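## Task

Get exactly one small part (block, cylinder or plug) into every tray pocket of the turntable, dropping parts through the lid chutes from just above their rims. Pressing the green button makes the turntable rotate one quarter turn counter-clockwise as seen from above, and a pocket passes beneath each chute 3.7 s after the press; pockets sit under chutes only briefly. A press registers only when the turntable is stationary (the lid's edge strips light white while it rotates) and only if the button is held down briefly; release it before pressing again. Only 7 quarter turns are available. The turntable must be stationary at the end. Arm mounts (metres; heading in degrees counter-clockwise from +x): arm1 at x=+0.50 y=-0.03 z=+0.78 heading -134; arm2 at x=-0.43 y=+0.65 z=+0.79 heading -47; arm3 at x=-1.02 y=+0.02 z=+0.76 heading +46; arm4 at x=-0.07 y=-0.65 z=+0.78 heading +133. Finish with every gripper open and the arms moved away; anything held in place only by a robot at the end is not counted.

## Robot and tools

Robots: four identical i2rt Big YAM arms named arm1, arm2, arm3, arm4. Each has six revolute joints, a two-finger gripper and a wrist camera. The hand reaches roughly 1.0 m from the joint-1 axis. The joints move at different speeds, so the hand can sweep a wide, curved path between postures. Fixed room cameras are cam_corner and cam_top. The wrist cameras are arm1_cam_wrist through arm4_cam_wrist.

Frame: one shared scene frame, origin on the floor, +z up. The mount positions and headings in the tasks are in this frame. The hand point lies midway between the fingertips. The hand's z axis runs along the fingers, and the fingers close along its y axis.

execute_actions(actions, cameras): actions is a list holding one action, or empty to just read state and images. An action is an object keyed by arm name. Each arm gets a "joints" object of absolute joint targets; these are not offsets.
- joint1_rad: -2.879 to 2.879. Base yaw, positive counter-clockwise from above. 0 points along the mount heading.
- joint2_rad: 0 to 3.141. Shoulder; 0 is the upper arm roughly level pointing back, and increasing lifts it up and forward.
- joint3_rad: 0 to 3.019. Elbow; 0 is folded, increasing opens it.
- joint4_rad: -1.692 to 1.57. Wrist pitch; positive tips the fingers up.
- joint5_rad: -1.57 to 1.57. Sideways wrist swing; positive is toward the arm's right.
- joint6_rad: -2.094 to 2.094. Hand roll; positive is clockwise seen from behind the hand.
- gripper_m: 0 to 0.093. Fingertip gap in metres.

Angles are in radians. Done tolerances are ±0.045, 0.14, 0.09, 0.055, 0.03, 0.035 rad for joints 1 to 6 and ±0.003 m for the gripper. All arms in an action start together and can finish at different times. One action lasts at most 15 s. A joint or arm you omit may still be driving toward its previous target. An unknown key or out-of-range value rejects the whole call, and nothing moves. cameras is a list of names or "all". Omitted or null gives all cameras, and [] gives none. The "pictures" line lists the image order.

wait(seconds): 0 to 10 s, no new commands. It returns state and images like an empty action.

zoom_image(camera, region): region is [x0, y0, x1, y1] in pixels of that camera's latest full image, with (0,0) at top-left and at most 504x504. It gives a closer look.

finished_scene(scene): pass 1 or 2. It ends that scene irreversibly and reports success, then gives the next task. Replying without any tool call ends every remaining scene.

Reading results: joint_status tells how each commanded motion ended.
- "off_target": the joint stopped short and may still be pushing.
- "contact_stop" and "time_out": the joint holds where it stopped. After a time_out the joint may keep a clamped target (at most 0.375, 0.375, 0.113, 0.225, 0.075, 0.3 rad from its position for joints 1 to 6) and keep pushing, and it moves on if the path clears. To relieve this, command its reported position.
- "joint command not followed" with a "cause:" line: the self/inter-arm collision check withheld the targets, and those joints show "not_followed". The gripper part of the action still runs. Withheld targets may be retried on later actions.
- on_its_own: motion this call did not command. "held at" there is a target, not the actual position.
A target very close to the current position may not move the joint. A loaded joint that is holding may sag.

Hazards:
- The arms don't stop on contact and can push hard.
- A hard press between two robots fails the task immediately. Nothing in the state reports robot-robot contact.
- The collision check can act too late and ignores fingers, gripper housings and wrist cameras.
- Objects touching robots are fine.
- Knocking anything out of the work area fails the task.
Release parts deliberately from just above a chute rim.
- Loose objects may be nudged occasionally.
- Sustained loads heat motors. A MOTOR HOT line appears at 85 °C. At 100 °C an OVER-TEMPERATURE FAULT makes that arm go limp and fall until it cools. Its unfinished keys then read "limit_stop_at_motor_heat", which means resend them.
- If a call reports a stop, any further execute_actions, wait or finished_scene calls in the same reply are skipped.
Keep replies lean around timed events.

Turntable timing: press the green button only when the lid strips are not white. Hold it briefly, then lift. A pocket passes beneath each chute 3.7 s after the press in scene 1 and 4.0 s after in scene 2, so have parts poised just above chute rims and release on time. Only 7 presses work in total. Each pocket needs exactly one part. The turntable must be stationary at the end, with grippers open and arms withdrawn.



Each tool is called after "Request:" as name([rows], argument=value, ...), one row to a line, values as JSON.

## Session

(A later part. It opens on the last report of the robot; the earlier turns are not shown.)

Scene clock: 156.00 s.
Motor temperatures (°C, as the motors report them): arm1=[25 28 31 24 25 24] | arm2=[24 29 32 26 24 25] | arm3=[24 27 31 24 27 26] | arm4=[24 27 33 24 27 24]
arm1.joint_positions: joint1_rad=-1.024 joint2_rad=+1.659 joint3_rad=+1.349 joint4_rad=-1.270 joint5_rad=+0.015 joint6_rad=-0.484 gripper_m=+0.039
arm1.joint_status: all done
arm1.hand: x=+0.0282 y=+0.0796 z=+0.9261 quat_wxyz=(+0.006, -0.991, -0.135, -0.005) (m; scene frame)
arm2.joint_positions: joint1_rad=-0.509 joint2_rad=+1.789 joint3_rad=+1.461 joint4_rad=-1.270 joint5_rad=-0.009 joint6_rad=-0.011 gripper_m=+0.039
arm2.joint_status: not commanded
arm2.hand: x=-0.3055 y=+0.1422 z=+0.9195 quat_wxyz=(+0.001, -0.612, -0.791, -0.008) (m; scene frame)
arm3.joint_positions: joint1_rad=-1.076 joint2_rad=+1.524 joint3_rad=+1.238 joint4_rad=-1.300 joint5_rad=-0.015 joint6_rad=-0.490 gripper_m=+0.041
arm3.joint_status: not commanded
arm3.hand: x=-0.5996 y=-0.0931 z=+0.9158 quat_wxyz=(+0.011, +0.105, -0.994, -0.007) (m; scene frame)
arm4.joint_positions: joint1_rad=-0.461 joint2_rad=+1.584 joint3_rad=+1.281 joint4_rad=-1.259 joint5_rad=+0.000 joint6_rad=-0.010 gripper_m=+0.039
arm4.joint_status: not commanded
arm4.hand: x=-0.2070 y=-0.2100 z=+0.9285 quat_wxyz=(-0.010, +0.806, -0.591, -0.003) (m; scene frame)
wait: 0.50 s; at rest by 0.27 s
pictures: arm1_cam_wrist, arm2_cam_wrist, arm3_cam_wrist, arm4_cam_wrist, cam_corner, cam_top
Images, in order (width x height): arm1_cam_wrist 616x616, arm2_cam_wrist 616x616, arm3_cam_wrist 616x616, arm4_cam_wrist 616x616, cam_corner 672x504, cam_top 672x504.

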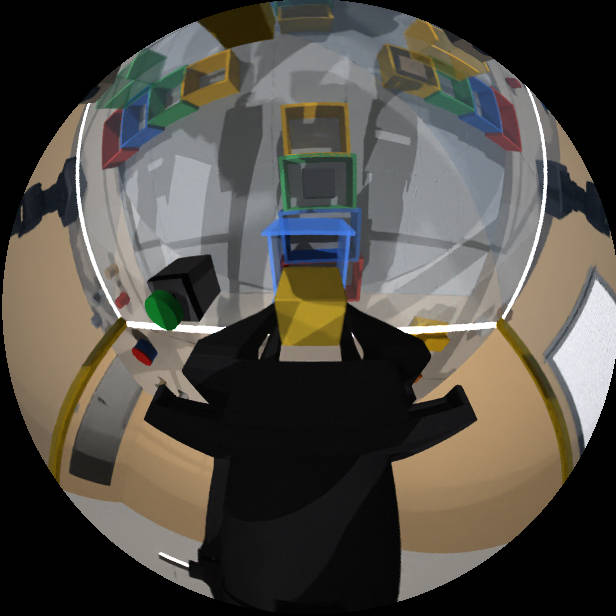

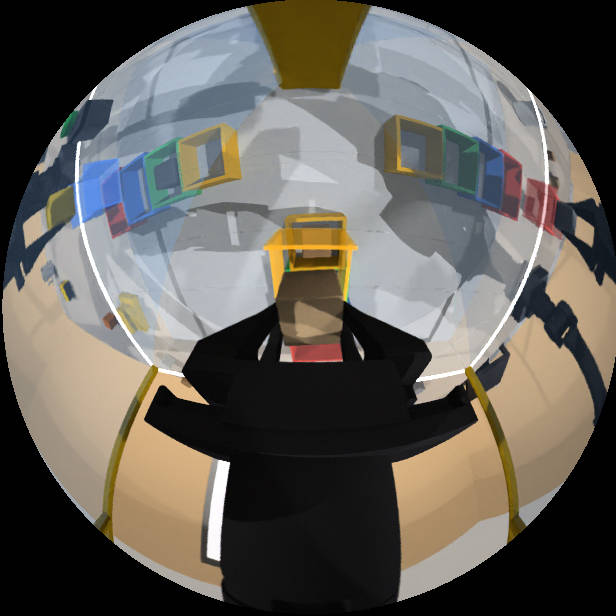

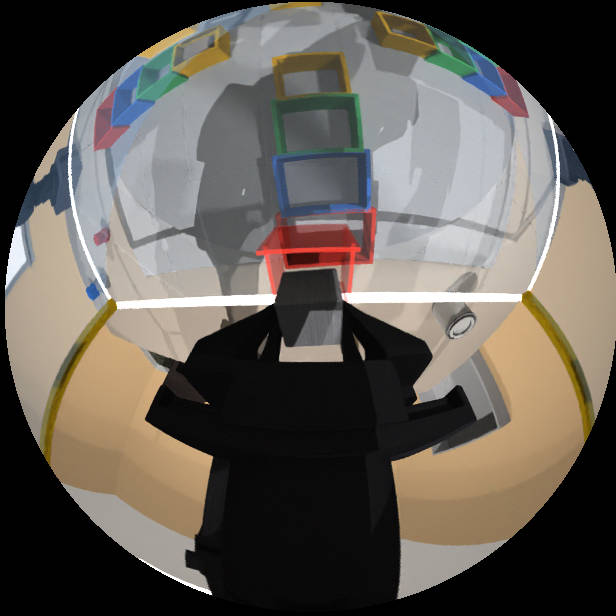

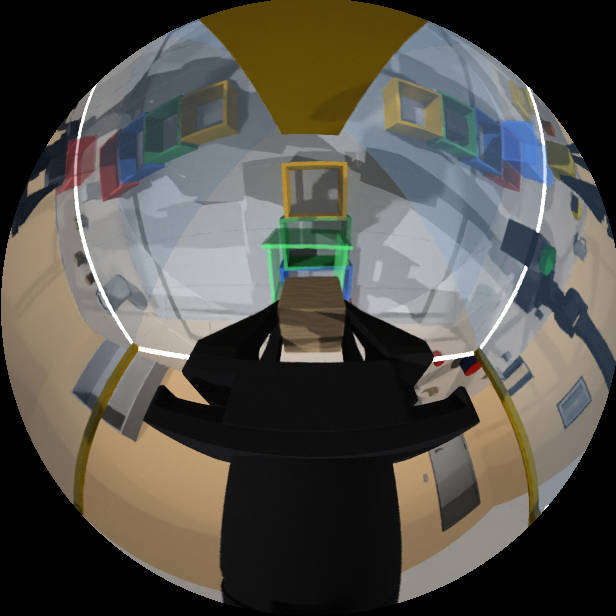

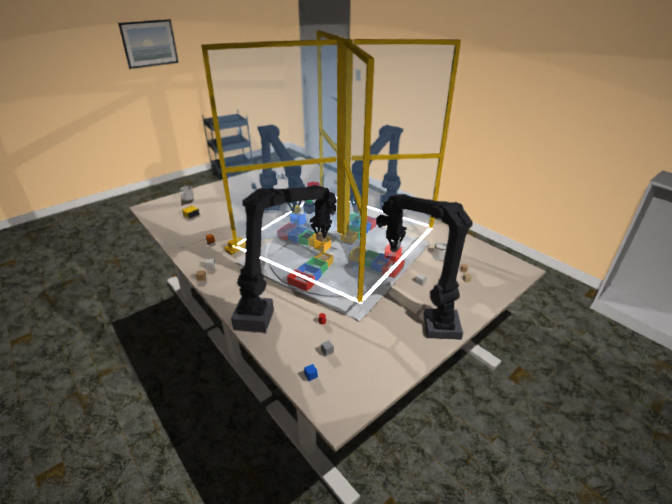

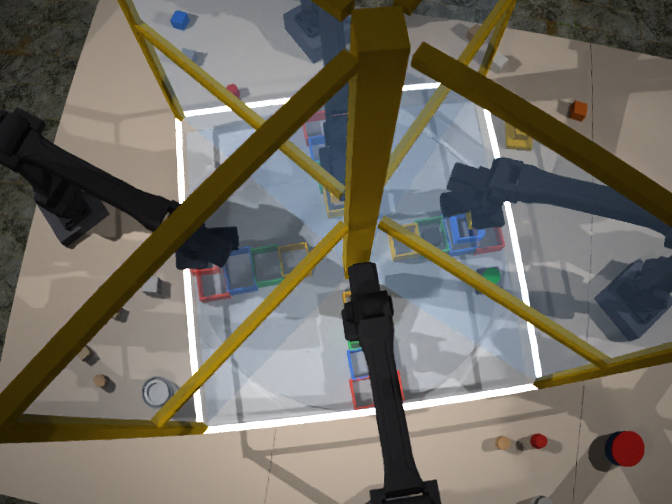

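Request:
execute_actions([
  {"arm1":{"joints":{"joint1_rad":-0.74,"joint2_rad":1.467,"joint3_rad":1.27,"joint4_rad":-1.37,"joint6_rad":0}}},
], cameras=[])

Request:
execute_actions([
  {"arm1":{"joints":{"joint2_rad":1.5,"joint3_rad":1.13,"joint4_rad":-1.19}}},
], cameras=[])

Request:
execute_actions([
  {"arm1":{"joints":{"joint1_rad":-1.01,"joint2_rad":1.655,"joint3_rad":1.385,"joint4_rad":-1.25,"joint6_rad":-0.5}}},
], cameras=[])

Request:
wait(seconds=1.4)

Request:
execute_actions([
  {"arm1":{"joints":{"gripper_m":0.09}},"arm2":{"joints":{"gripper_m":0.09}},"arm3":{"joints":{"gripper_m":0.09}},"arm4":{"joints":{"gripper_m":0.09}}},
], cameras=[])

Request:
execute_actions([
  {"arm1":{"joints":{"joint2_rad":0.85,"joint3_rad":0.85,"joint4_rad":-1.57,"joint6_rad":0}},"arm2":{"joints":{"joint2_rad":0.85,"joint3_rad":0.85,"joint4_rad":-1.57}},"arm3":{"joints":{"joint2_rad":1.0,"joint3_rad":0.95,"joint4_rad":-1.5,"joint6_rad":0}},"arm4":{"joints":{"joint2_rad":0.85,"joint3_rad":0.85,"joint4_rad":-1.55}}},
], cameras=[])

Request:
execute_actions([
  {"arm1":{"joints":{"joint1_rad":1.5}},"arm2":{"joints":{"joint1_rad":0.85}},"arm3":{"joints":{"joint1_rad":-1.7}},"arm4":{"joints":{"joint1_rad":-2.0}}},
])

Scene clock: 172.03 s.
Motor temperatures (°C, as the motors report them): arm1=[25 28 32 24 25 24] | arm2=[24 30 32 26 24 25] | arm3=[24 27 31 24 27 26] | arm4=[24 27 33 24 27 24]
arm1.joint_positions: joint1_rad=-0.725 joint2_rad=+1.453 joint3_rad=+1.265 joint4_rad=-1.361 joint5_rad=+0.013 joint6_rad=-0.017 gripper_m=+0.039
arm1.joint_status: all done
arm1.hand: x=+0.0769 y=-0.0592 z=+0.9840 quat_wxyz=(+0.006, -0.999, -0.050, +0.013) (m; scene frame)
arm2.joint_positions: joint1_rad=-0.509 joint2_rad=+1.789 joint3_rad=+1.461 joint4_rad=-1.270 joint5_rad=-0.009 joint6_rad=-0.011 gripper_m=+0.039
arm2.joint_status: not commanded
arm2.hand: x=-0.3055 y=+0.1422 z=+0.9195 quat_wxyz=(+0.001, -0.612, -0.791, -0.008) (m; scene frame)
arm3.joint_positions: joint1_rad=-1.076 joint2_rad=+1.524 joint3_rad=+1.238 joint4_rad=-1.300 joint5_rad=-0.015 joint6_rad=-0.490 gripper_m=+0.041
arm3.joint_status: not commanded
arm3.hand: x=-0.5996 y=-0.0931 z=+0.9158 quat_wxyz=(+0.011, +0.105, -0.994, -0.007) (m; scene frame)
arm4.joint_positions: joint1_rad=-0.461 joint2_rad=+1.584 joint3_rad=+1.281 joint4_rad=-1.259 joint5_rad=+0.000 joint6_rad=-0.010 gripper_m=+0.039
arm4.joint_status: not commanded
arm4.hand: x=-0.2070 y=-0.2100 z=+0.9285 quat_wxyz=(-0.010, +0.806, -0.591, -0.003) (m; scene frame)
pictures: none
No camera images: the call's "cameras" was empty. Leave "cameras" out to get every camera's image.

Scene clock: 172.83 s.
Motor temperatures (°C, as the motors report them): arm1=[25 28 32 24 25 24] | arm2=[24 30 32 26 24 25] | arm3=[24 27 31 24 27 26] | arm4=[24 27 33 24 27 24]
arm1.joint_positions: joint1_rad=-0.726 joint2_rad=+1.465 joint3_rad=+1.155 joint4_rad=-1.222 joint5_rad=+0.014 joint6_rad=-0.015 gripper_m=+0.039
arm1.joint_status: all done
arm1.hand: x=+0.0795 y=-0.0588 z=+0.9387 quat_wxyz=(+0.006, -0.999, -0.049, +0.022) (m; scene frame)
arm2.joint_positions: joint1_rad=-0.509 joint2_rad=+1.789 joint3_rad=+1.461 joint4_rad=-1.270 joint5_rad=-0.009 joint6_rad=-0.011 gripper_m=+0.039
arm2.joint_status: not commanded
arm2.hand: x=-0.3055 y=+0.1422 z=+0.9195 quat_wxyz=(+0.001, -0.612, -0.791, -0.008) (m; scene frame)
arm3.joint_positions: joint1_rad=-1.076 joint2_rad=+1.524 joint3_rad=+1.238 joint4_rad=-1.300 joint5_rad=-0.015 joint6_rad=-0.490 gripper_m=+0.041
arm3.joint_status: not commanded
arm3.hand: x=-0.5996 y=-0.0931 z=+0.9158 quat_wxyz=(+0.011, +0.105, -0.994, -0.007) (m; scene frame)
arm4.joint_positions: joint1_rad=-0.461 joint2_rad=+1.584 joint3_rad=+1.281 joint4_rad=-1.259 joint5_rad=+0.000 joint6_rad=-0.010 gripper_m=+0.039
arm4.joint_status: not commanded
arm4.hand: x=-0.2070 y=-0.2100 z=+0.9285 quat_wxyz=(-0.010, +0.806, -0.591, -0.003) (m; scene frame)
pictures: none
No camera images: the call's "cameras" was empty. Leave "cameras" out to get every camera's image.

Scene clock: 174.37 s.
Motor temperatures (°C, as the motors report them): arm1=[25 28 32 24 25 24] | arm2=[24 30 32 26 24 25] | arm3=[24 27 31 24 27 26] | arm4=[24 27 33 24 27 24]
arm1.joint_positions: joint1_rad=-1.022 joint2_rad=+1.665 joint3_rad=+1.342 joint4_rad=-1.242 joint5_rad=+0.013 joint6_rad=-0.484 gripper_m=+0.039
arm1.joint_status: all done
arm1.hand: x=+0.0234 y=+0.0793 z=+0.9210 quat_wxyz=(+0.007, -0.991, -0.135, +0.003) (m; scene frame)
arm2.joint_positions: joint1_rad=-0.509 joint2_rad=+1.789 joint3_rad=+1.461 joint4_rad=-1.270 joint5_rad=-0.009 joint6_rad=-0.011 gripper_m=+0.039
arm2.joint_status: not commanded
arm2.hand: x=-0.3055 y=+0.1422 z=+0.9195 quat_wxyz=(+0.001, -0.612, -0.791, -0.008) (m; scene frame)
arm3.joint_positions: joint1_rad=-1.076 joint2_rad=+1.524 joint3_rad=+1.238 joint4_rad=-1.300 joint5_rad=-0.015 joint6_rad=-0.490 gripper_m=+0.041
arm3.joint_status: not commanded
arm3.hand: x=-0.5996 y=-0.0931 z=+0.9158 quat_wxyz=(+0.011, +0.105, -0.994, -0.007) (m; scene frame)
arm4.joint_positions: joint1_rad=-0.461 joint2_rad=+1.584 joint3_rad=+1.281 joint4_rad=-1.259 joint5_rad=+0.000 joint6_rad=-0.010 gripper_m=+0.039
arm4.joint_status: not commanded
arm4.hand: x=-0.2070 y=-0.2100 z=+0.9285 quat_wxyz=(-0.010, +0.806, -0.591, -0.003) (m; scene frame)
pictures: none
No camera images: the call's "cameras" was empty. Leave "cameras" out to get every camera's image.

Scene clock: 175.77 s.
Motor temperatures (°C, as the motors report them): arm1=[25 28 32 24 25 24] | arm2=[24 30 32 26 24 25] | arm3=[24 27 31 24 27 26] | arm4=[24 27 33 24 27 24]
arm1.joint_positions: joint1_rad=-1.022 joint2_rad=+1.665 joint3_rad=+1.342 joint4_rad=-1.242 joint5_rad=+0.013 joint6_rad=-0.484 gripper_m=+0.039
arm1.joint_status: all done
arm1.hand: x=+0.0234 y=+0.0793 z=+0.9210 quat_wxyz=(+0.007, -0.991, -0.136, +0.003) (m; scene frame)
arm2.joint_positions: joint1_rad=-0.509 joint2_rad=+1.789 joint3_rad=+1.461 joint4_rad=-1.270 joint5_rad=-0.009 joint6_rad=-0.011 gripper_m=+0.039
arm2.joint_status: not commanded
arm2.hand: x=-0.3055 y=+0.1422 z=+0.9195 quat_wxyz=(+0.001, -0.612, -0.791, -0.008) (m; scene frame)
arm3.joint_positions: joint1_rad=-1.076 joint2_rad=+1.524 joint3_rad=+1.238 joint4_rad=-1.300 joint5_rad=-0.015 joint6_rad=-0.490 gripper_m=+0.041
arm3.joint_status: not commanded
arm3.hand: x=-0.5996 y=-0.0931 z=+0.9158 quat_wxyz=(+0.011, +0.105, -0.994, -0.007) (m; scene frame)
arm4.joint_positions: joint1_rad=-0.461 joint2_rad=+1.584 joint3_rad=+1.281 joint4_rad=-1.259 joint5_rad=+0.000 joint6_rad=-0.010 gripper_m=+0.039
arm4.joint_status: not commanded
arm4.hand: x=-0.2070 y=-0.2100 z=+0.9285 quat_wxyz=(-0.010, +0.806, -0.591, -0.003) (m; scene frame)
wait: 1.40 s; at rest by 0.27 s
pictures: arm1_cam_wrist, arm2_cam_wrist, arm3_cam_wrist, arm4_cam_wrist, cam_corner, cam_top
Images, in order (width x height): arm1_cam_wrist 616x616, arm2_cam_wrist 616x616, arm3_cam_wrist 616x616, arm4_cam_wrist 616x616, cam_corner 672x504, cam_top 672x504.

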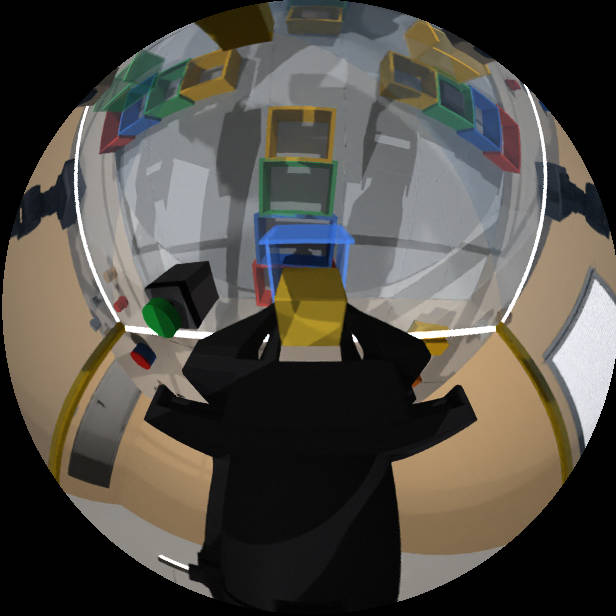

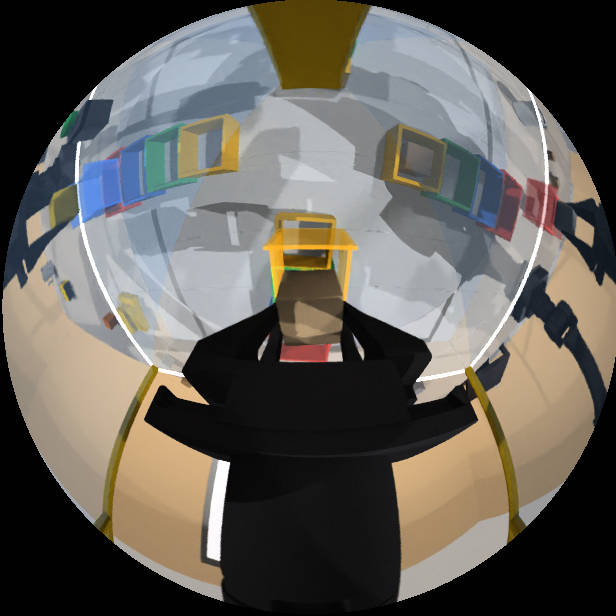

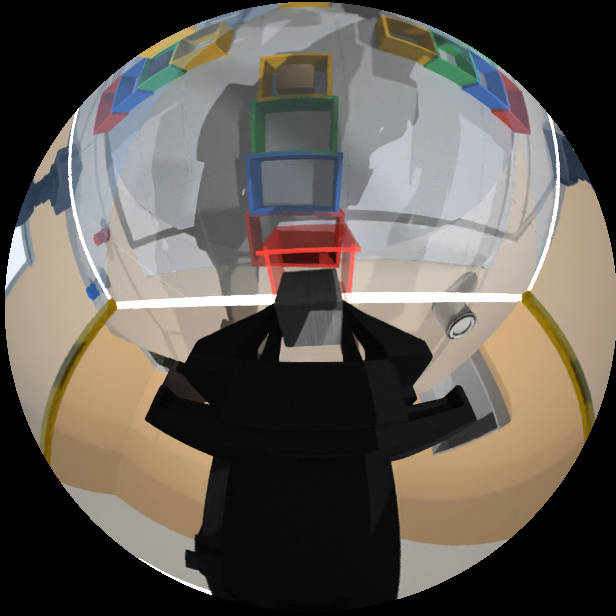

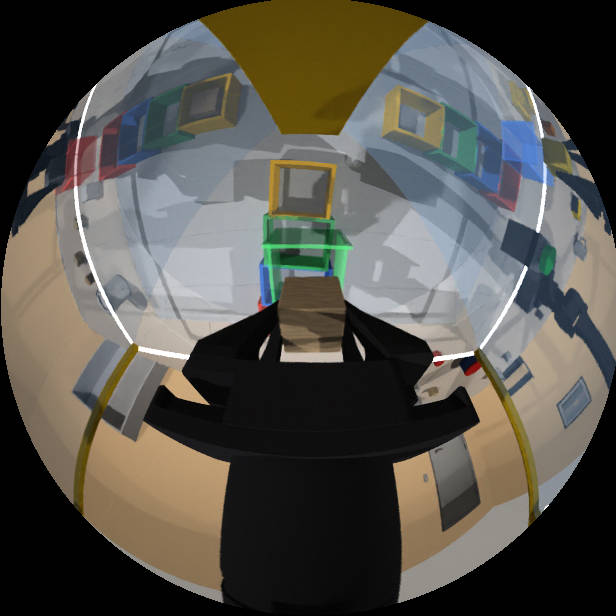

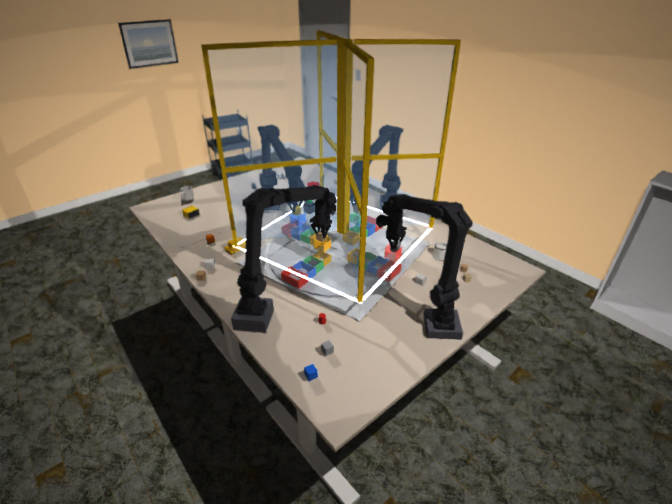

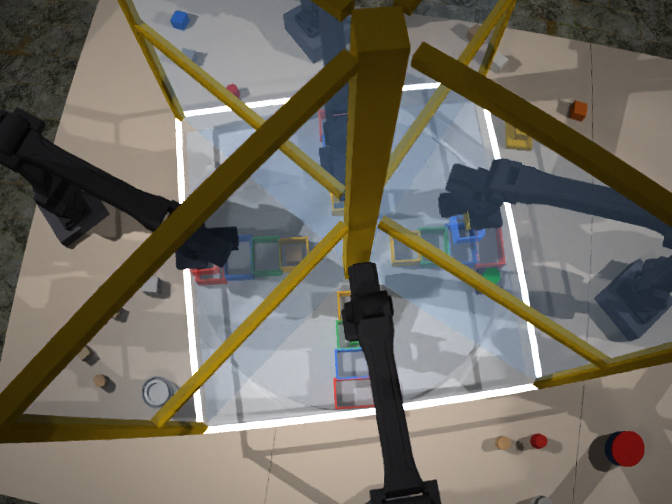

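Scene clock: 176.47 s.
Motor temperatures (°C, as the motors report them): arm1=[25 29 32 24 25 24] | arm2=[24 30 32 26 24 25] | arm3=[24 27 31 24 27 26] | arm4=[24 27 33 24 27 24]
arm1.joint_positions: joint1_rad=-1.022 joint2_rad=+1.665 joint3_rad=+1.342 joint4_rad=-1.242 joint5_rad=+0.013 joint6_rad=-0.484 gripper_m=+0.090
arm1.joint_status: all done
arm1.hand: x=+0.0234 y=+0.0793 z=+0.9210 quat_wxyz=(+0.007, -0.991, -0.136, +0.003) (m; scene frame)
arm2.joint_positions: joint1_rad=-0.509 joint2_rad=+1.789 joint3_rad=+1.461 joint4_rad=-1.270 joint5_rad=-0.009 joint6_rad=-0.011 gripper_m=+0.090
arm2.joint_status: all done
arm2.hand: x=-0.3055 y=+0.1422 z=+0.9195 quat_wxyz=(+0.001, -0.612, -0.791, -0.008) (m; scene frame)
arm3.joint_positions: joint1_rad=-1.076 joint2_rad=+1.515 joint3_rad=+1.238 joint4_rad=-1.300 joint5_rad=-0.015 joint6_rad=-0.491 gripper_m=+0.090
arm3.joint_status: all done
arm3.hand: x=-0.5999 y=-0.0930 z=+0.9197 quat_wxyz=(+0.007, +0.106, -0.994, -0.005) (m; scene frame)
arm4.joint_positions: joint1_rad=-0.461 joint2_rad=+1.584 joint3_rad=+1.281 joint4_rad=-1.259 joint5_rad=+0.000 joint6_rad=-0.010 gripper_m=+0.090
arm4.joint_status: all done
arm4.hand: x=-0.2070 y=-0.2100 z=+0.9285 quat_wxyz=(-0.010, +0.806, -0.591, -0.003) (m; scene frame)
pictures: none
No camera images: the call's "cameras" was empty. Leave "cameras" out to get every camera's image.

Scene clock: 178.00 s.
Motor temperatures (°C, as the motors report them): arm1=[25 28 32 24 25 24] | arm2=[24 30 32 26 24 25] | arm3=[24 27 31 24 27 26] | arm4=[24 27 33 24 27 24]
arm1.joint_positions: joint1_rad=-1.022 joint2_rad=+0.845 joint3_rad=+0.853 joint4_rad=-1.564 joint5_rad=+0.013 joint6_rad=-0.017 gripper_m=+0.090
arm1.joint_status: all done
arm1.hand: x=+0.2993 y=+0.0200 z=+1.0018 quat_wxyz=(+0.007, -0.995, +0.098, +0.009) (m; scene frame)
arm2.joint_positions: joint1_rad=-0.509 joint2_rad=+0.847 joint3_rad=+0.863 joint4_rad=-1.560 joint5_rad=-0.009 joint6_rad=-0.011 gripper_m=+0.090
arm2.joint_status: all done
arm2.hand: x=-0.3816 y=+0.4490 z=+1.0174 quat_wxyz=(-0.021, -0.612, -0.791, +0.009) (m; scene frame)
arm3.joint_positions: joint1_rad=-1.076 joint2_rad=+0.994 joint3_rad=+0.959 joint4_rad=-1.493 joint5_rad=-0.015 joint6_rad=-0.010 gripper_m=+0.090
arm3.joint_status: all done
arm3.hand: x=-0.7624 y=-0.0458 z=+0.9855 quat_wxyz=(-0.016, -0.134, -0.991, +0.000) (m; scene frame)
arm4.joint_positions: joint1_rad=-0.461 joint2_rad=+0.847 joint3_rad=+0.847 joint4_rad=-1.541 joint5_rad=+0.000 joint6_rad=-0.010 gripper_m=+0.090
arm4.joint_status: all done
arm4.hand: x=-0.1347 y=-0.4504 z=+0.9916 quat_wxyz=(-0.016, +0.806, -0.591, -0.011) (m; scene frame)
pictures: none
No camera images: the call's "cameras" was empty. Leave "cameras" out to get every camera's image.

Scene clock: 180.23 s.
Motor temperatures (°C, as the motors report them): arm1=[25 28 32 24 25 24] | arm2=[24 29 32 26 24 25] | arm3=[24 27 31 24 27 26] | arm4=[24 27 33 24 27 24]
arm1.joint_positions: joint1_rad=+1.489 joint2_rad=+0.845 joint3_rad=+0.853 joint4_rad=-1.564 joint5_rad=+0.015 joint6_rad=-0.014 gripper_m=+0.090
arm1.joint_status: all done
arm1.hand: x=+0.6365 y=-0.1824 z=+1.0003 quat_wxyz=(-0.002, -0.402, -0.915, +0.011) (m; scene frame)
arm2.joint_positions: joint1_rad=+0.840 joint2_rad=+0.847 joint3_rad=+0.863 joint4_rad=-1.560 joint5_rad=-0.009 joint6_rad=-0.010 gripper_m=+0.090
arm2.joint_status: all done
arm2.hand: x=-0.2225 y=+0.6585 z=+1.0155 quat_wxyz=(-0.017, +0.015, -1.000, +0.003) (m; scene frame)
arm3.joint_positions: joint1_rad=-1.698 joint2_rad=+0.994 joint3_rad=+0.959 joint4_rad=-1.493 joint5_rad=-0.015 joint6_rad=-0.008 gripper_m=+0.090
arm3.joint_status: all done
arm3.hand: x=-0.8514 y=-0.1810 z=+0.9875 quat_wxyz=(-0.018, -0.431, -0.902, +0.009) (m; scene frame)
arm4.joint_positions: joint1_rad=-1.990 joint2_rad=+0.847 joint3_rad=+0.847 joint4_rad=-1.541 joint5_rad=+0.000 joint6_rad=-0.009 gripper_m=+0.090
arm4.joint_status: all done
arm4.hand: x=+0.1256 y=-0.5831 z=+0.9927 quat_wxyz=(-0.020, +0.172, -0.985, -0.007) (m; scene frame)
pictures: arm1_cam_wrist, arm2_cam_wrist, arm3_cam_wrist, arm4_cam_wrist, cam_corner, cam_top
Images, in order (width x height): arm1_cam_wrist 616x616, arm2_cam_wrist 616x616, arm3_cam_wrist 616x616, arm4_cam_wrist 616x616, cam_corner 672x504, cam_top 672x504.

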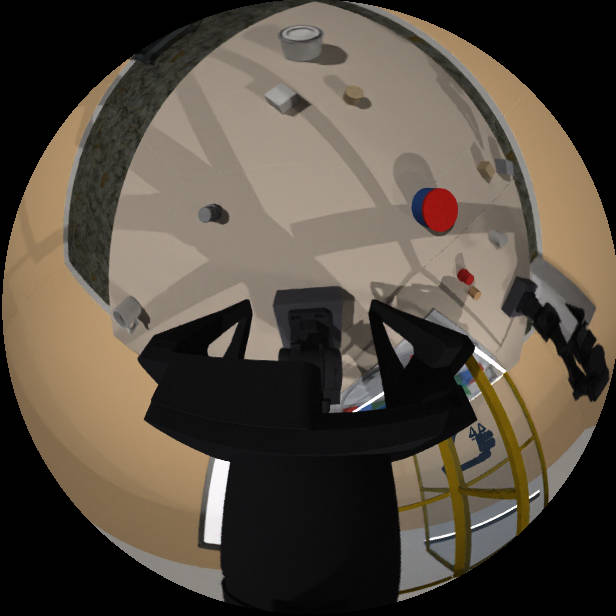

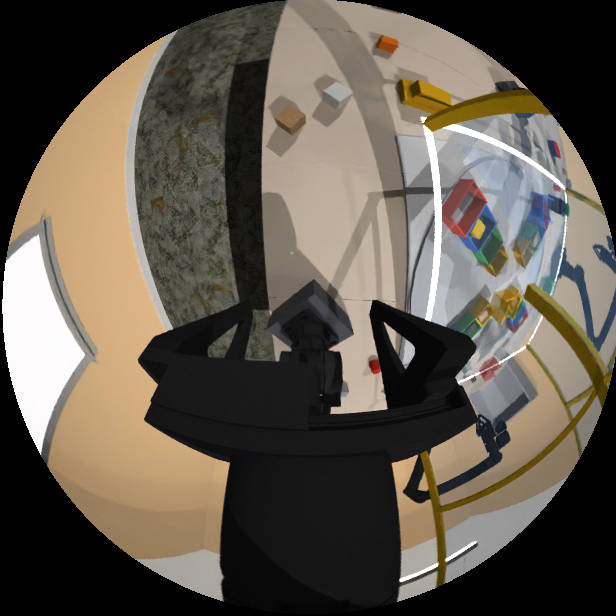

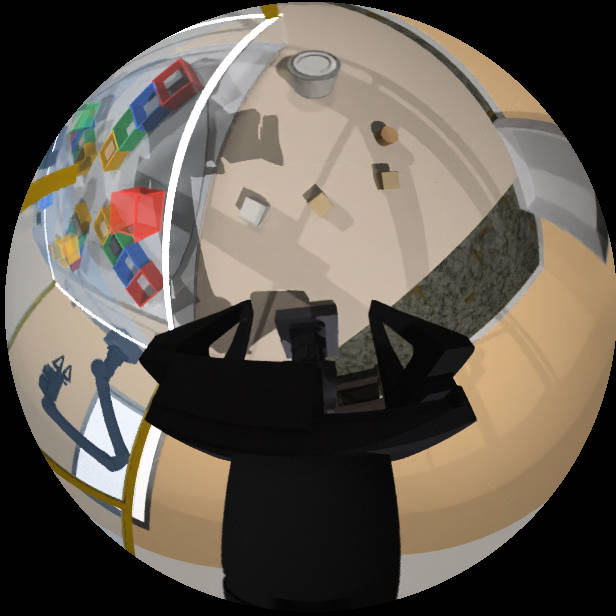

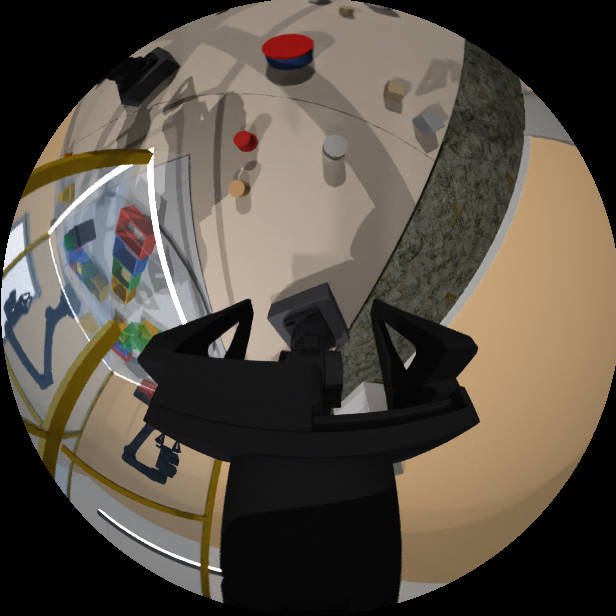

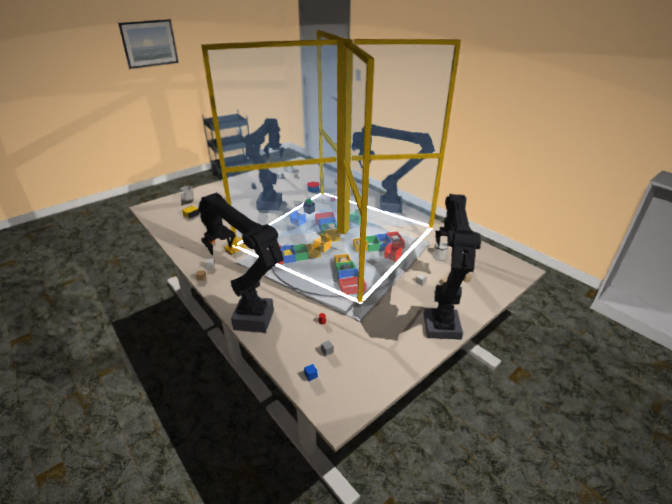

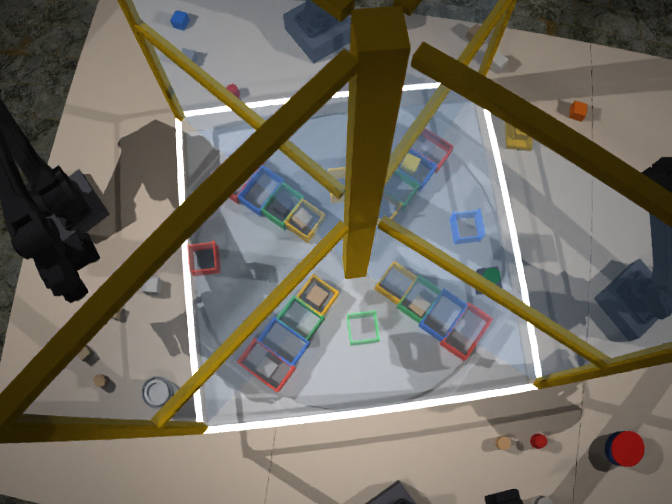

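Request:
execute_actions([
  {"arm1":{"joints":{"joint1_rad":1.59,"joint2_rad":1.78,"joint3_rad":1.16,"joint4_rad":-0.91,"joint6_rad":0.6}},"arm2":{"joints":{"joint1_rad":0.92,"joint2_rad":1.72,"joint3_rad":1.05,"joint4_rad":-0.86,"joint6_rad":0.7}},"arm3":{"joints":{"joint1_rad":-1.76,"joint2_rad":1.35,"joint3_rad":0.75,"joint4_rad":-0.95,"joint6_rad":-0.6}},"arm4":{"joints":{"joint1_rad":-2.115,"joint2_rad":1.505,"joint3_rad":0.89,"joint4_rad":-0.89}}},
], cameras=["arm1_cam_wrist","arm2_cam_wrist","arm3_cam_wrist","arm4_cam_wrist"])

Scene clock: 197.40 s.
Motor temperatures (°C, as the motors report them): arm1=[25 28 31 24 25 24] | arm2=[24 29 31 26 24 25] | arm3=[24 27 31 24 27 26] | arm4=[24 27 33 24 27 24]
arm1.joint_positions: joint1_rad=+1.581 joint2_rad=+1.791 joint3_rad=+1.152 joint4_rad=-0.922 joint5_rad=+0.015 joint6_rad=+0.583 gripper_m=+0.090
arm1.joint_status: all done
arm1.hand: x=+0.8490 y=-0.3557 z=+0.7949 quat_wxyz=(-0.003, -0.619, -0.786, +0.009) (m; scene frame)
arm2.joint_positions: joint1_rad=+0.911 joint2_rad=+1.717 joint3_rad=+1.032 joint4_rad=-0.876 joint5_rad=-0.009 joint6_rad=+0.686 gripper_m=+0.090
arm2.joint_status: all done
arm2.hand: x=+0.0091 y=+0.6912 z=+0.8047 quat_wxyz=(-0.008, -0.293, -0.956, +0.000) (m; scene frame)
arm3.joint_positions: joint1_rad=-1.758 joint2_rad=+1.349 joint3_rad=+0.748 joint4_rad=-0.961 joint5_rad=-0.015 joint6_rad=-0.590 gripper_m=+0.090
arm3.joint_status: all done
arm3.hand: x=-0.8335 y=-0.2389 z=+0.8147 quat_wxyz=(-0.002, -0.185, -0.983, +0.002) (m; scene frame)
arm4.joint_positions: joint1_rad=-2.107 joint2_rad=+1.515 joint3_rad=+0.847 joint4_rad=-0.905 joint5_rad=+0.000 joint6_rad=-0.009 gripper_m=+0.090
arm4.joint_status: all done
arm4.hand: x=+0.2871 y=-0.5707 z=+0.8107 quat_wxyz=(-0.004, +0.114, -0.993, -0.005) (m; scene frame)
pictures: arm1_cam_wrist, arm2_cam_wrist, arm3_cam_wrist, arm4_cam_wrist
Images, in order (width x height): arm1_cam_wrist 616x616, arm2_cam_wrist 616x616, arm3_cam_wrist 616x616, arm4_cam_wrist 616x616.

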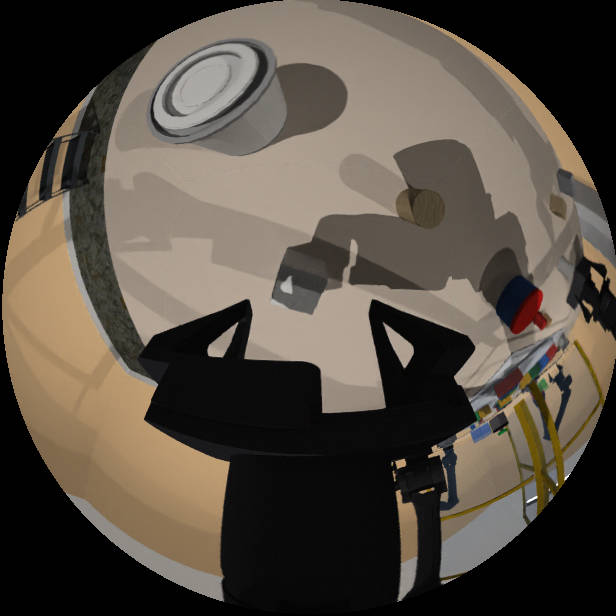

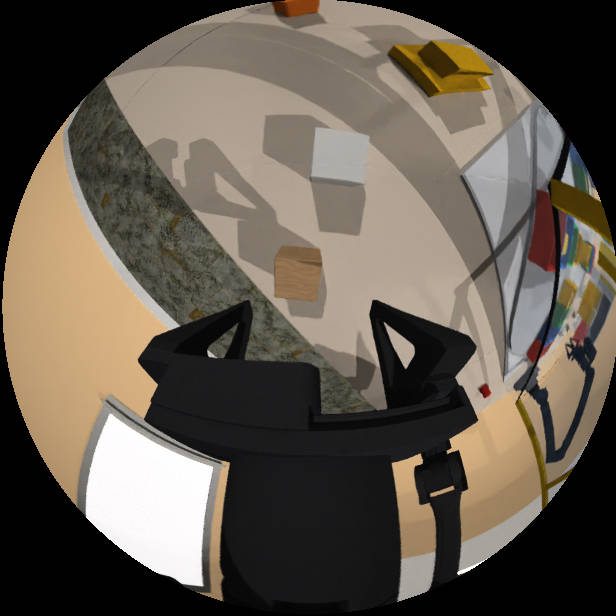

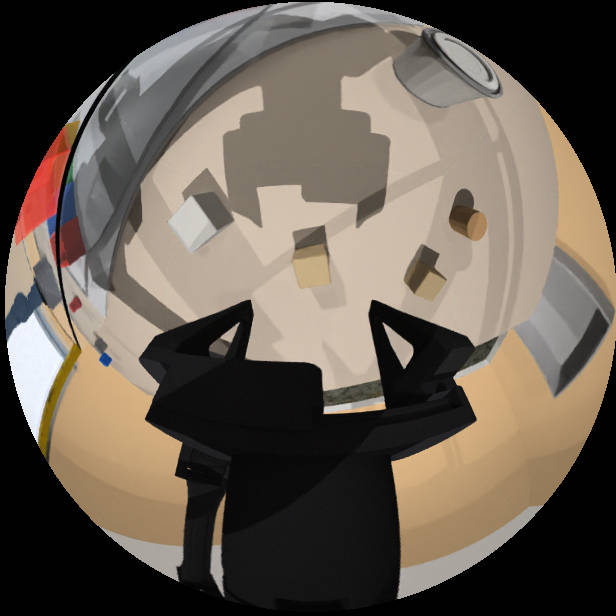

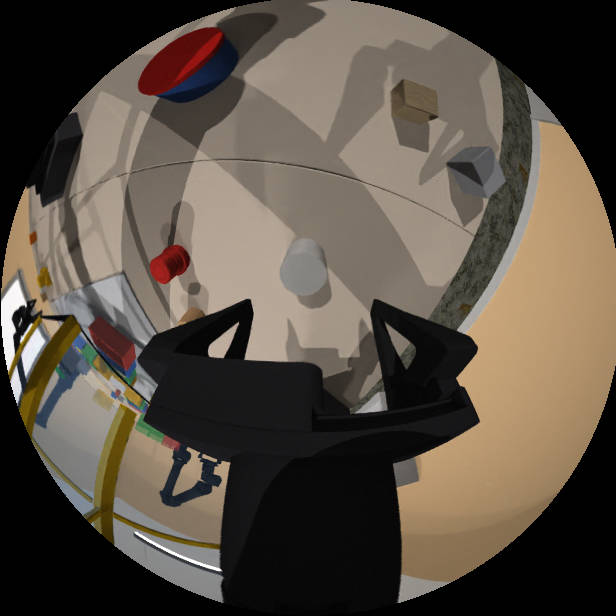

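Request:
execute_actions([
  {"arm1":{"joints":{"joint1_rad":1.605,"joint2_rad":1.87,"joint3_rad":1.117,"joint4_rad":-0.79,"joint6_rad":0.85}},"arm2":{"joints":{"joint1_rad":0.94,"joint2_rad":1.84,"joint3_rad":0.99,"joint4_rad":-0.71,"joint6_rad":0.78}},"arm3":{"joints":{"joint2_rad":1.485,"joint3_rad":0.69,"joint4_rad":-0.76,"joint6_rad":-0.7}},"arm4":{"joints":{"joint2_rad":1.67,"joint3_rad":0.81,"joint4_rad":-0.69}}},
], cameras=[])

Request:
execute_actions([
  {"arm1":{"joints":{"gripper_m":0.02}},"arm2":{"joints":{"gripper_m":0.02}},"arm3":{"joints":{"gripper_m":0.015}},"arm4":{"joints":{"gripper_m":0.015}}},
], cameras=[])

Request:
execute_actions([
  {"arm1":{"joints":{"joint2_rad":0.85,"joint3_rad":0.87,"joint4_rad":-1.57,"joint6_rad":0}},"arm2":{"joints":{"joint2_rad":0.85,"joint3_rad":0.87,"joint4_rad":-1.57,"joint6_rad":0}},"arm3":{"joints":{"joint2_rad":1.0,"joint3_rad":1.0,"joint4_rad":-1.5,"joint6_rad":-0.48}},"arm4":{"joints":{"joint2_rad":0.85,"joint3_rad":0.87,"joint4_rad":-1.55}}},
], cameras=[])

Request:
execute_actions([
  {"arm1":{"joints":{"joint1_rad":-0.74}},"arm2":{"joints":{"joint1_rad":-0.52}},"arm3":{"joints":{"joint1_rad":-1.075}},"arm4":{"joints":{"joint1_rad":-0.45}}},
], cameras=[])

Request:
execute_actions([
  {"arm1":{"joints":{"joint2_rad":1.445,"joint3_rad":1.305,"joint4_rad":-1.35}},"arm2":{"joints":{"joint2_rad":1.77,"joint3_rad":1.49,"joint4_rad":-1.258}},"arm3":{"joints":{"joint2_rad":1.505,"joint3_rad":1.28,"joint4_rad":-1.29}},"arm4":{"joints":{"joint2_rad":1.57,"joint3_rad":1.32,"joint4_rad":-1.245}}},
], cameras=["arm1_cam_wrist","arm2_cam_wrist","arm3_cam_wrist","arm4_cam_wrist"])

Scene clock: 225.50 s.
Motor temperatures (°C, as the motors report them): arm1=[25 29 31 24 25 24] | arm2=[24 29 31 26 24 25] | arm3=[24 27 31 24 27 26] | arm4=[24 27 34 24 27 24]
arm1.joint_positions: joint1_rad=+1.591 joint2_rad=+1.867 joint3_rad=+1.115 joint4_rad=-0.802 joint5_rad=+0.015 joint6_rad=+0.834 gripper_m=+0.090
arm1.joint_status: all done
arm1.hand: x=+0.8524 y=-0.3523 z=+0.7492 quat_wxyz=(-0.007, -0.708, -0.706, +0.009) (m; scene frame)
arm2.joint_positions: joint1_rad=+0.929 joint2_rad=+1.841 joint3_rad=+0.992 joint4_rad=-0.726 joint5_rad=-0.009 joint6_rad=+0.767 gripper_m=+0.090
arm2.joint_status: all done
arm2.hand: x=+0.0061 y=+0.6981 z=+0.7416 quat_wxyz=(-0.002, -0.323, -0.946, +0.002) (m; scene frame)
arm3.joint_positions: joint1_rad=-1.758 joint2_rad=+1.484 joint3_rad=+0.693 joint4_rad=-0.770 joint5_rad=-0.015 joint6_rad=-0.690 gripper_m=+0.090
arm3.joint_status: all done
arm3.hand: x=-0.8309 y=-0.2440 z=+0.7579 quat_wxyz=(-0.003, -0.135, -0.991, +0.003) (m; scene frame)
arm4.joint_positions: joint1_rad=-2.107 joint2_rad=+1.688 joint3_rad=+0.801 joint4_rad=-0.705 joint5_rad=+0.000 joint6_rad=-0.009 gripper_m=+0.090
arm4.joint_status: all done
arm4.hand: x=+0.2896 y=-0.5695 z=+0.7376 quat_wxyz=(+0.005, +0.114, -0.993, -0.004) (m; scene frame)
pictures: none
No camera images: the call's "cameras" was empty. Leave "cameras" out to get every camera's image.

Scene clock: 226.17 s.
Motor temperatures (°C, as the motors report them): arm1=[25 29 31 24 25 24] | arm2=[24 29 31 26 24 25] | arm3=[24 27 31 24 27 26] | arm4=[24 27 34 24 27 24]
arm1.joint_positions: joint1_rad=+1.591 joint2_rad=+1.867 joint3_rad=+1.115 joint4_rad=-0.801 joint5_rad=+0.015 joint6_rad=+0.835 gripper_m=+0.040
arm1.joint_status: gripper_m off_target (ended at +0.040, target +0.020)
arm1.hand: x=+0.8525 y=-0.3525 z=+0.7492 quat_wxyz=(-0.007, -0.709, -0.705, +0.009) (m; scene frame)
arm2.joint_positions: joint1_rad=+0.929 joint2_rad=+1.841 joint3_rad=+0.992 joint4_rad=-0.726 joint5_rad=-0.009 joint6_rad=+0.767 gripper_m=+0.040
arm2.joint_status: gripper_m off_target (ended at +0.040, target +0.020)
arm2.hand: x=+0.0061 y=+0.6980 z=+0.7416 quat_wxyz=(-0.002, -0.323, -0.946, +0.003) (m; scene frame)
arm3.joint_positions: joint1_rad=-1.758 joint2_rad=+1.484 joint3_rad=+0.693 joint4_rad=-0.770 joint5_rad=-0.015 joint6_rad=-0.691 gripper_m=+0.032
arm3.joint_status: gripper_m off_target (ended at +0.032, target +0.015)
arm3.hand: x=-0.8309 y=-0.2440 z=+0.7579 quat_wxyz=(-0.003, -0.135, -0.991, +0.003) (m; scene frame)
arm4.joint_positions: joint1_rad=-2.107 joint2_rad=+1.688 joint3_rad=+0.801 joint4_rad=-0.705 joint5_rad=+0.000 joint6_rad=-0.009 gripper_m=+0.039
arm4.joint_status: gripper_m off_target (ended at +0.039, target +0.015)
arm4.hand: x=+0.2895 y=-0.5694 z=+0.7376 quat_wxyz=(+0.005, +0.114, -0.993, -0.004) (m; scene frame)
pictures: none
No camera images: the call's "cameras" was empty. Leave "cameras" out to get every camera's image.

Scene clock: 227.93 s.
Motor temperatures (°C, as the motors report them): arm1=[25 29 31 24 25 24] | arm2=[24 29 31 26 24 25] | arm3=[24 27 31 24 27 26] | arm4=[24 27 34 24 27 24]
arm1.joint_positions: joint1_rad=+1.591 joint2_rad=+0.849 joint3_rad=+0.861 joint4_rad=-1.561 joint5_rad=+0.015 joint6_rad=+0.017 gripper_m=+0.040
arm1.joint_status: all done
arm1.hand: x=+0.6539 y=-0.1698 z=+1.0025 quat_wxyz=(-0.005, -0.370, -0.929, +0.012) (m; scene frame)
arm2.joint_positions: joint1_rad=+0.929 joint2_rad=+0.848 joint3_rad=+0.865 joint4_rad=-1.556 joint5_rad=-0.009 joint6_rad=+0.014 gripper_m=+0.039
arm2.joint_status: all done
arm2.hand: x=-0.2223 y=+0.6772 z=+1.0158 quat_wxyz=(-0.019, +0.048, -0.999, +0.002) (m; scene frame)
arm3.joint_positions: joint1_rad=-1.758 joint2_rad=+0.984 joint3_rad=+0.984 joint4_rad=-1.491 joint5_rad=-0.015 joint6_rad=-0.489 gripper_m=+0.032
arm3.joint_status: all done
arm3.hand: x=-0.8606 y=-0.1953 z=+1.0000 quat_wxyz=(-0.029, -0.233, -0.972, +0.026) (m; scene frame)
arm4.joint_positions: joint1_rad=-2.107 joint2_rad=+0.847 joint3_rad=+0.823 joint4_rad=-1.538 joint5_rad=+0.000 joint6_rad=-0.009 gripper_m=+0.039
arm4.joint_status: all done
arm4.hand: x=+0.1276 y=-0.6078 z=+0.9831 quat_wxyz=(-0.010, +0.114, -0.993, -0.006) (m; scene frame)
pictures: none
No camera images: the call's "cameras" was empty. Leave "cameras" out to get every camera's image.

Scene clock: 230.10 s.
Motor temperatures (°C, as the motors report them): arm1=[25 29 31 24 25 24] | arm2=[24 29 31 26 24 25] | arm3=[24 27 31 24 27 26] | arm4=[24 27 34 24 27 24]
arm1.joint_positions: joint1_rad=-0.730 joint2_rad=+0.849 joint3_rad=+0.861 joint4_rad=-1.561 joint5_rad=+0.016 joint6_rad=+0.014 gripper_m=+0.039
arm1.joint_status: all done
arm1.hand: x=+0.2916 y=-0.0397 z=+1.0041 quat_wxyz=(+0.007, -0.999, -0.033, +0.013) (m; scene frame)
arm2.joint_positions: joint1_rad=-0.511 joint2_rad=+0.848 joint3_rad=+0.865 joint4_rad=-1.556 joint5_rad=-0.008 joint6_rad=+0.011 gripper_m=+0.040
arm2.joint_status: all done
arm2.hand: x=-0.3817 y=+0.4474 z=+1.0180 quat_wxyz=(-0.022, -0.622, -0.783, +0.010) (m; scene frame)
arm3.joint_positions: joint1_rad=-1.077 joint2_rad=+0.985 joint3_rad=+0.984 joint4_rad=-1.491 joint5_rad=-0.015 joint6_rad=-0.488 gripper_m=+0.032
arm3.joint_status: all done
arm3.hand: x=-0.7566 y=-0.0476 z=+0.9974 quat_wxyz=(-0.032, +0.104, -0.994, +0.011) (m; scene frame)
arm4.joint_positions: joint1_rad=-0.460 joint2_rad=+0.847 joint3_rad=+0.823 joint4_rad=-1.538 joint5_rad=-0.001 joint6_rad=-0.009 gripper_m=+0.039
arm4.joint_status: all done
arm4.hand: x=-0.1336 y=-0.4552 z=+0.9823 quat_wxyz=(-0.010, +0.807, -0.591, -0.003) (m; scene frame)
pictures: none
No camera images: the call's "cameras" was empty. Leave "cameras" out to get every camera's image.

Scene clock: 231.77 s.
Motor temperatures (°C, as the motors report them): arm1=[25 29 31 24 25 24] | arm2=[24 29 31 26 24 25] | arm3=[24 27 31 24 27 26] | arm4=[24 27 35 24 27 24]
arm1.joint_positions: joint1_rad=-0.730 joint2_rad=+1.461 joint3_rad=+1.259 joint4_rad=-1.354 joint5_rad=+0.016 joint6_rad=+0.014 gripper_m=+0.039
arm1.joint_status: all done
arm1.hand: x=+0.0764 y=-0.0571 z=+0.9785 quat_wxyz=(+0.007, -0.999, -0.033, +0.010) (m; scene frame)
arm2.joint_positions: joint1_rad=-0.511 joint2_rad=+1.781 joint3_rad=+1.438 joint4_rad=-1.266 joint5_rad=-0.008 joint6_rad=+0.011 gripper_m=+0.040
arm2.joint_status: all done
arm2.hand: x=-0.3083 y=+0.1493 z=+0.9148 quat_wxyz=(+0.006, -0.622, -0.783, -0.012) (m; scene frame)
arm3.joint_positions: joint1_rad=-1.077 joint2_rad=+1.512 joint3_rad=+1.244 joint4_rad=-1.294 joint5_rad=-0.015 joint6_rad=-0.488 gripper_m=+0.032
arm3.joint_status: all done
arm3.hand: x=-0.5965 y=-0.0944 z=+0.9232 quat_wxyz=(+0.000, +0.104, -0.995, -0.002) (m; scene frame)
arm4.joint_positions: joint1_rad=-0.460 joint2_rad=+1.589 joint3_rad=+1.273 joint4_rad=-1.252 joint5_rad=-0.001 joint6_rad=-0.009 gripper_m=+0.039
arm4.joint_status: all done
arm4.hand: x=-0.2073 y=-0.2112 z=+0.9234 quat_wxyz=(-0.008, +0.807, -0.591, -0.001) (m; scene frame)
pictures: arm1_cam_wrist, arm2_cam_wrist, arm3_cam_wrist, arm4_cam_wrist
Images, in order (width x height): arm1_cam_wrist 616x616, arm2_cam_wrist 616x616, arm3_cam_wrist 616x616, arm4_cam_wrist 616x616.

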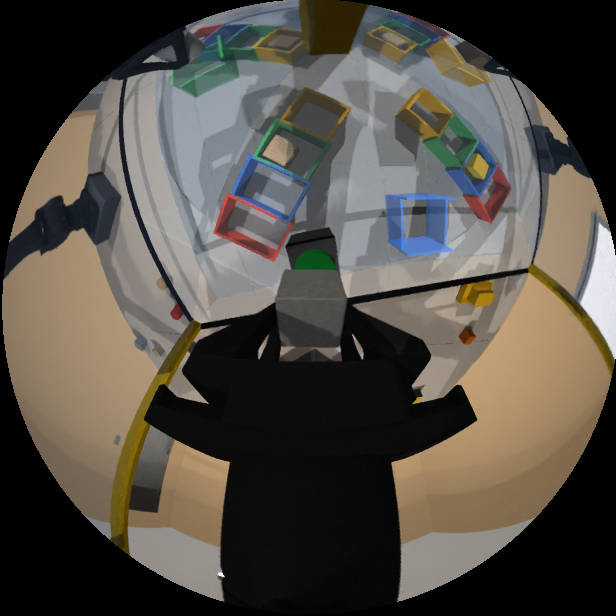

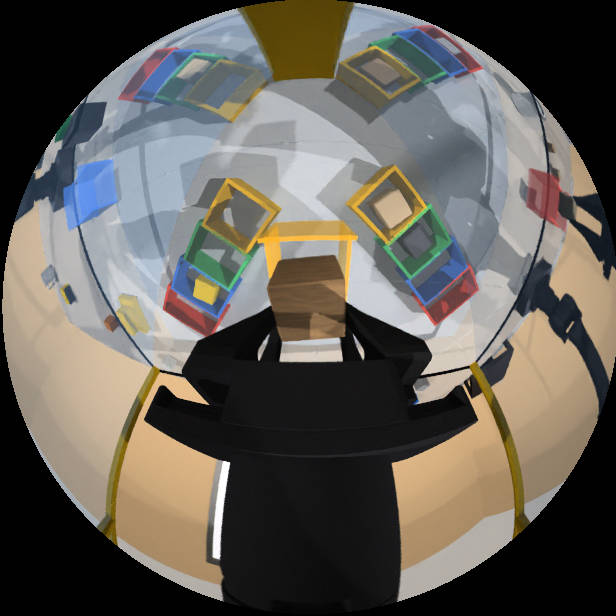

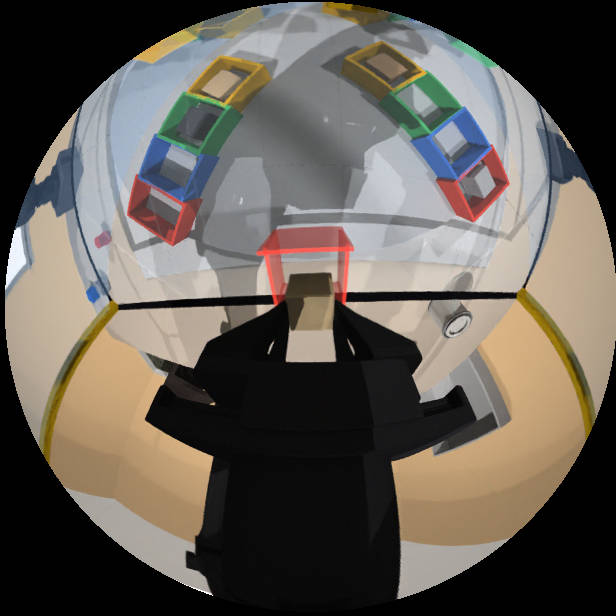

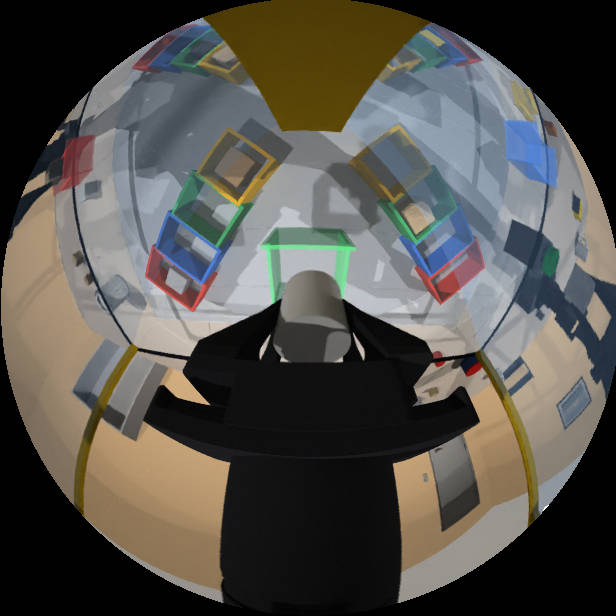

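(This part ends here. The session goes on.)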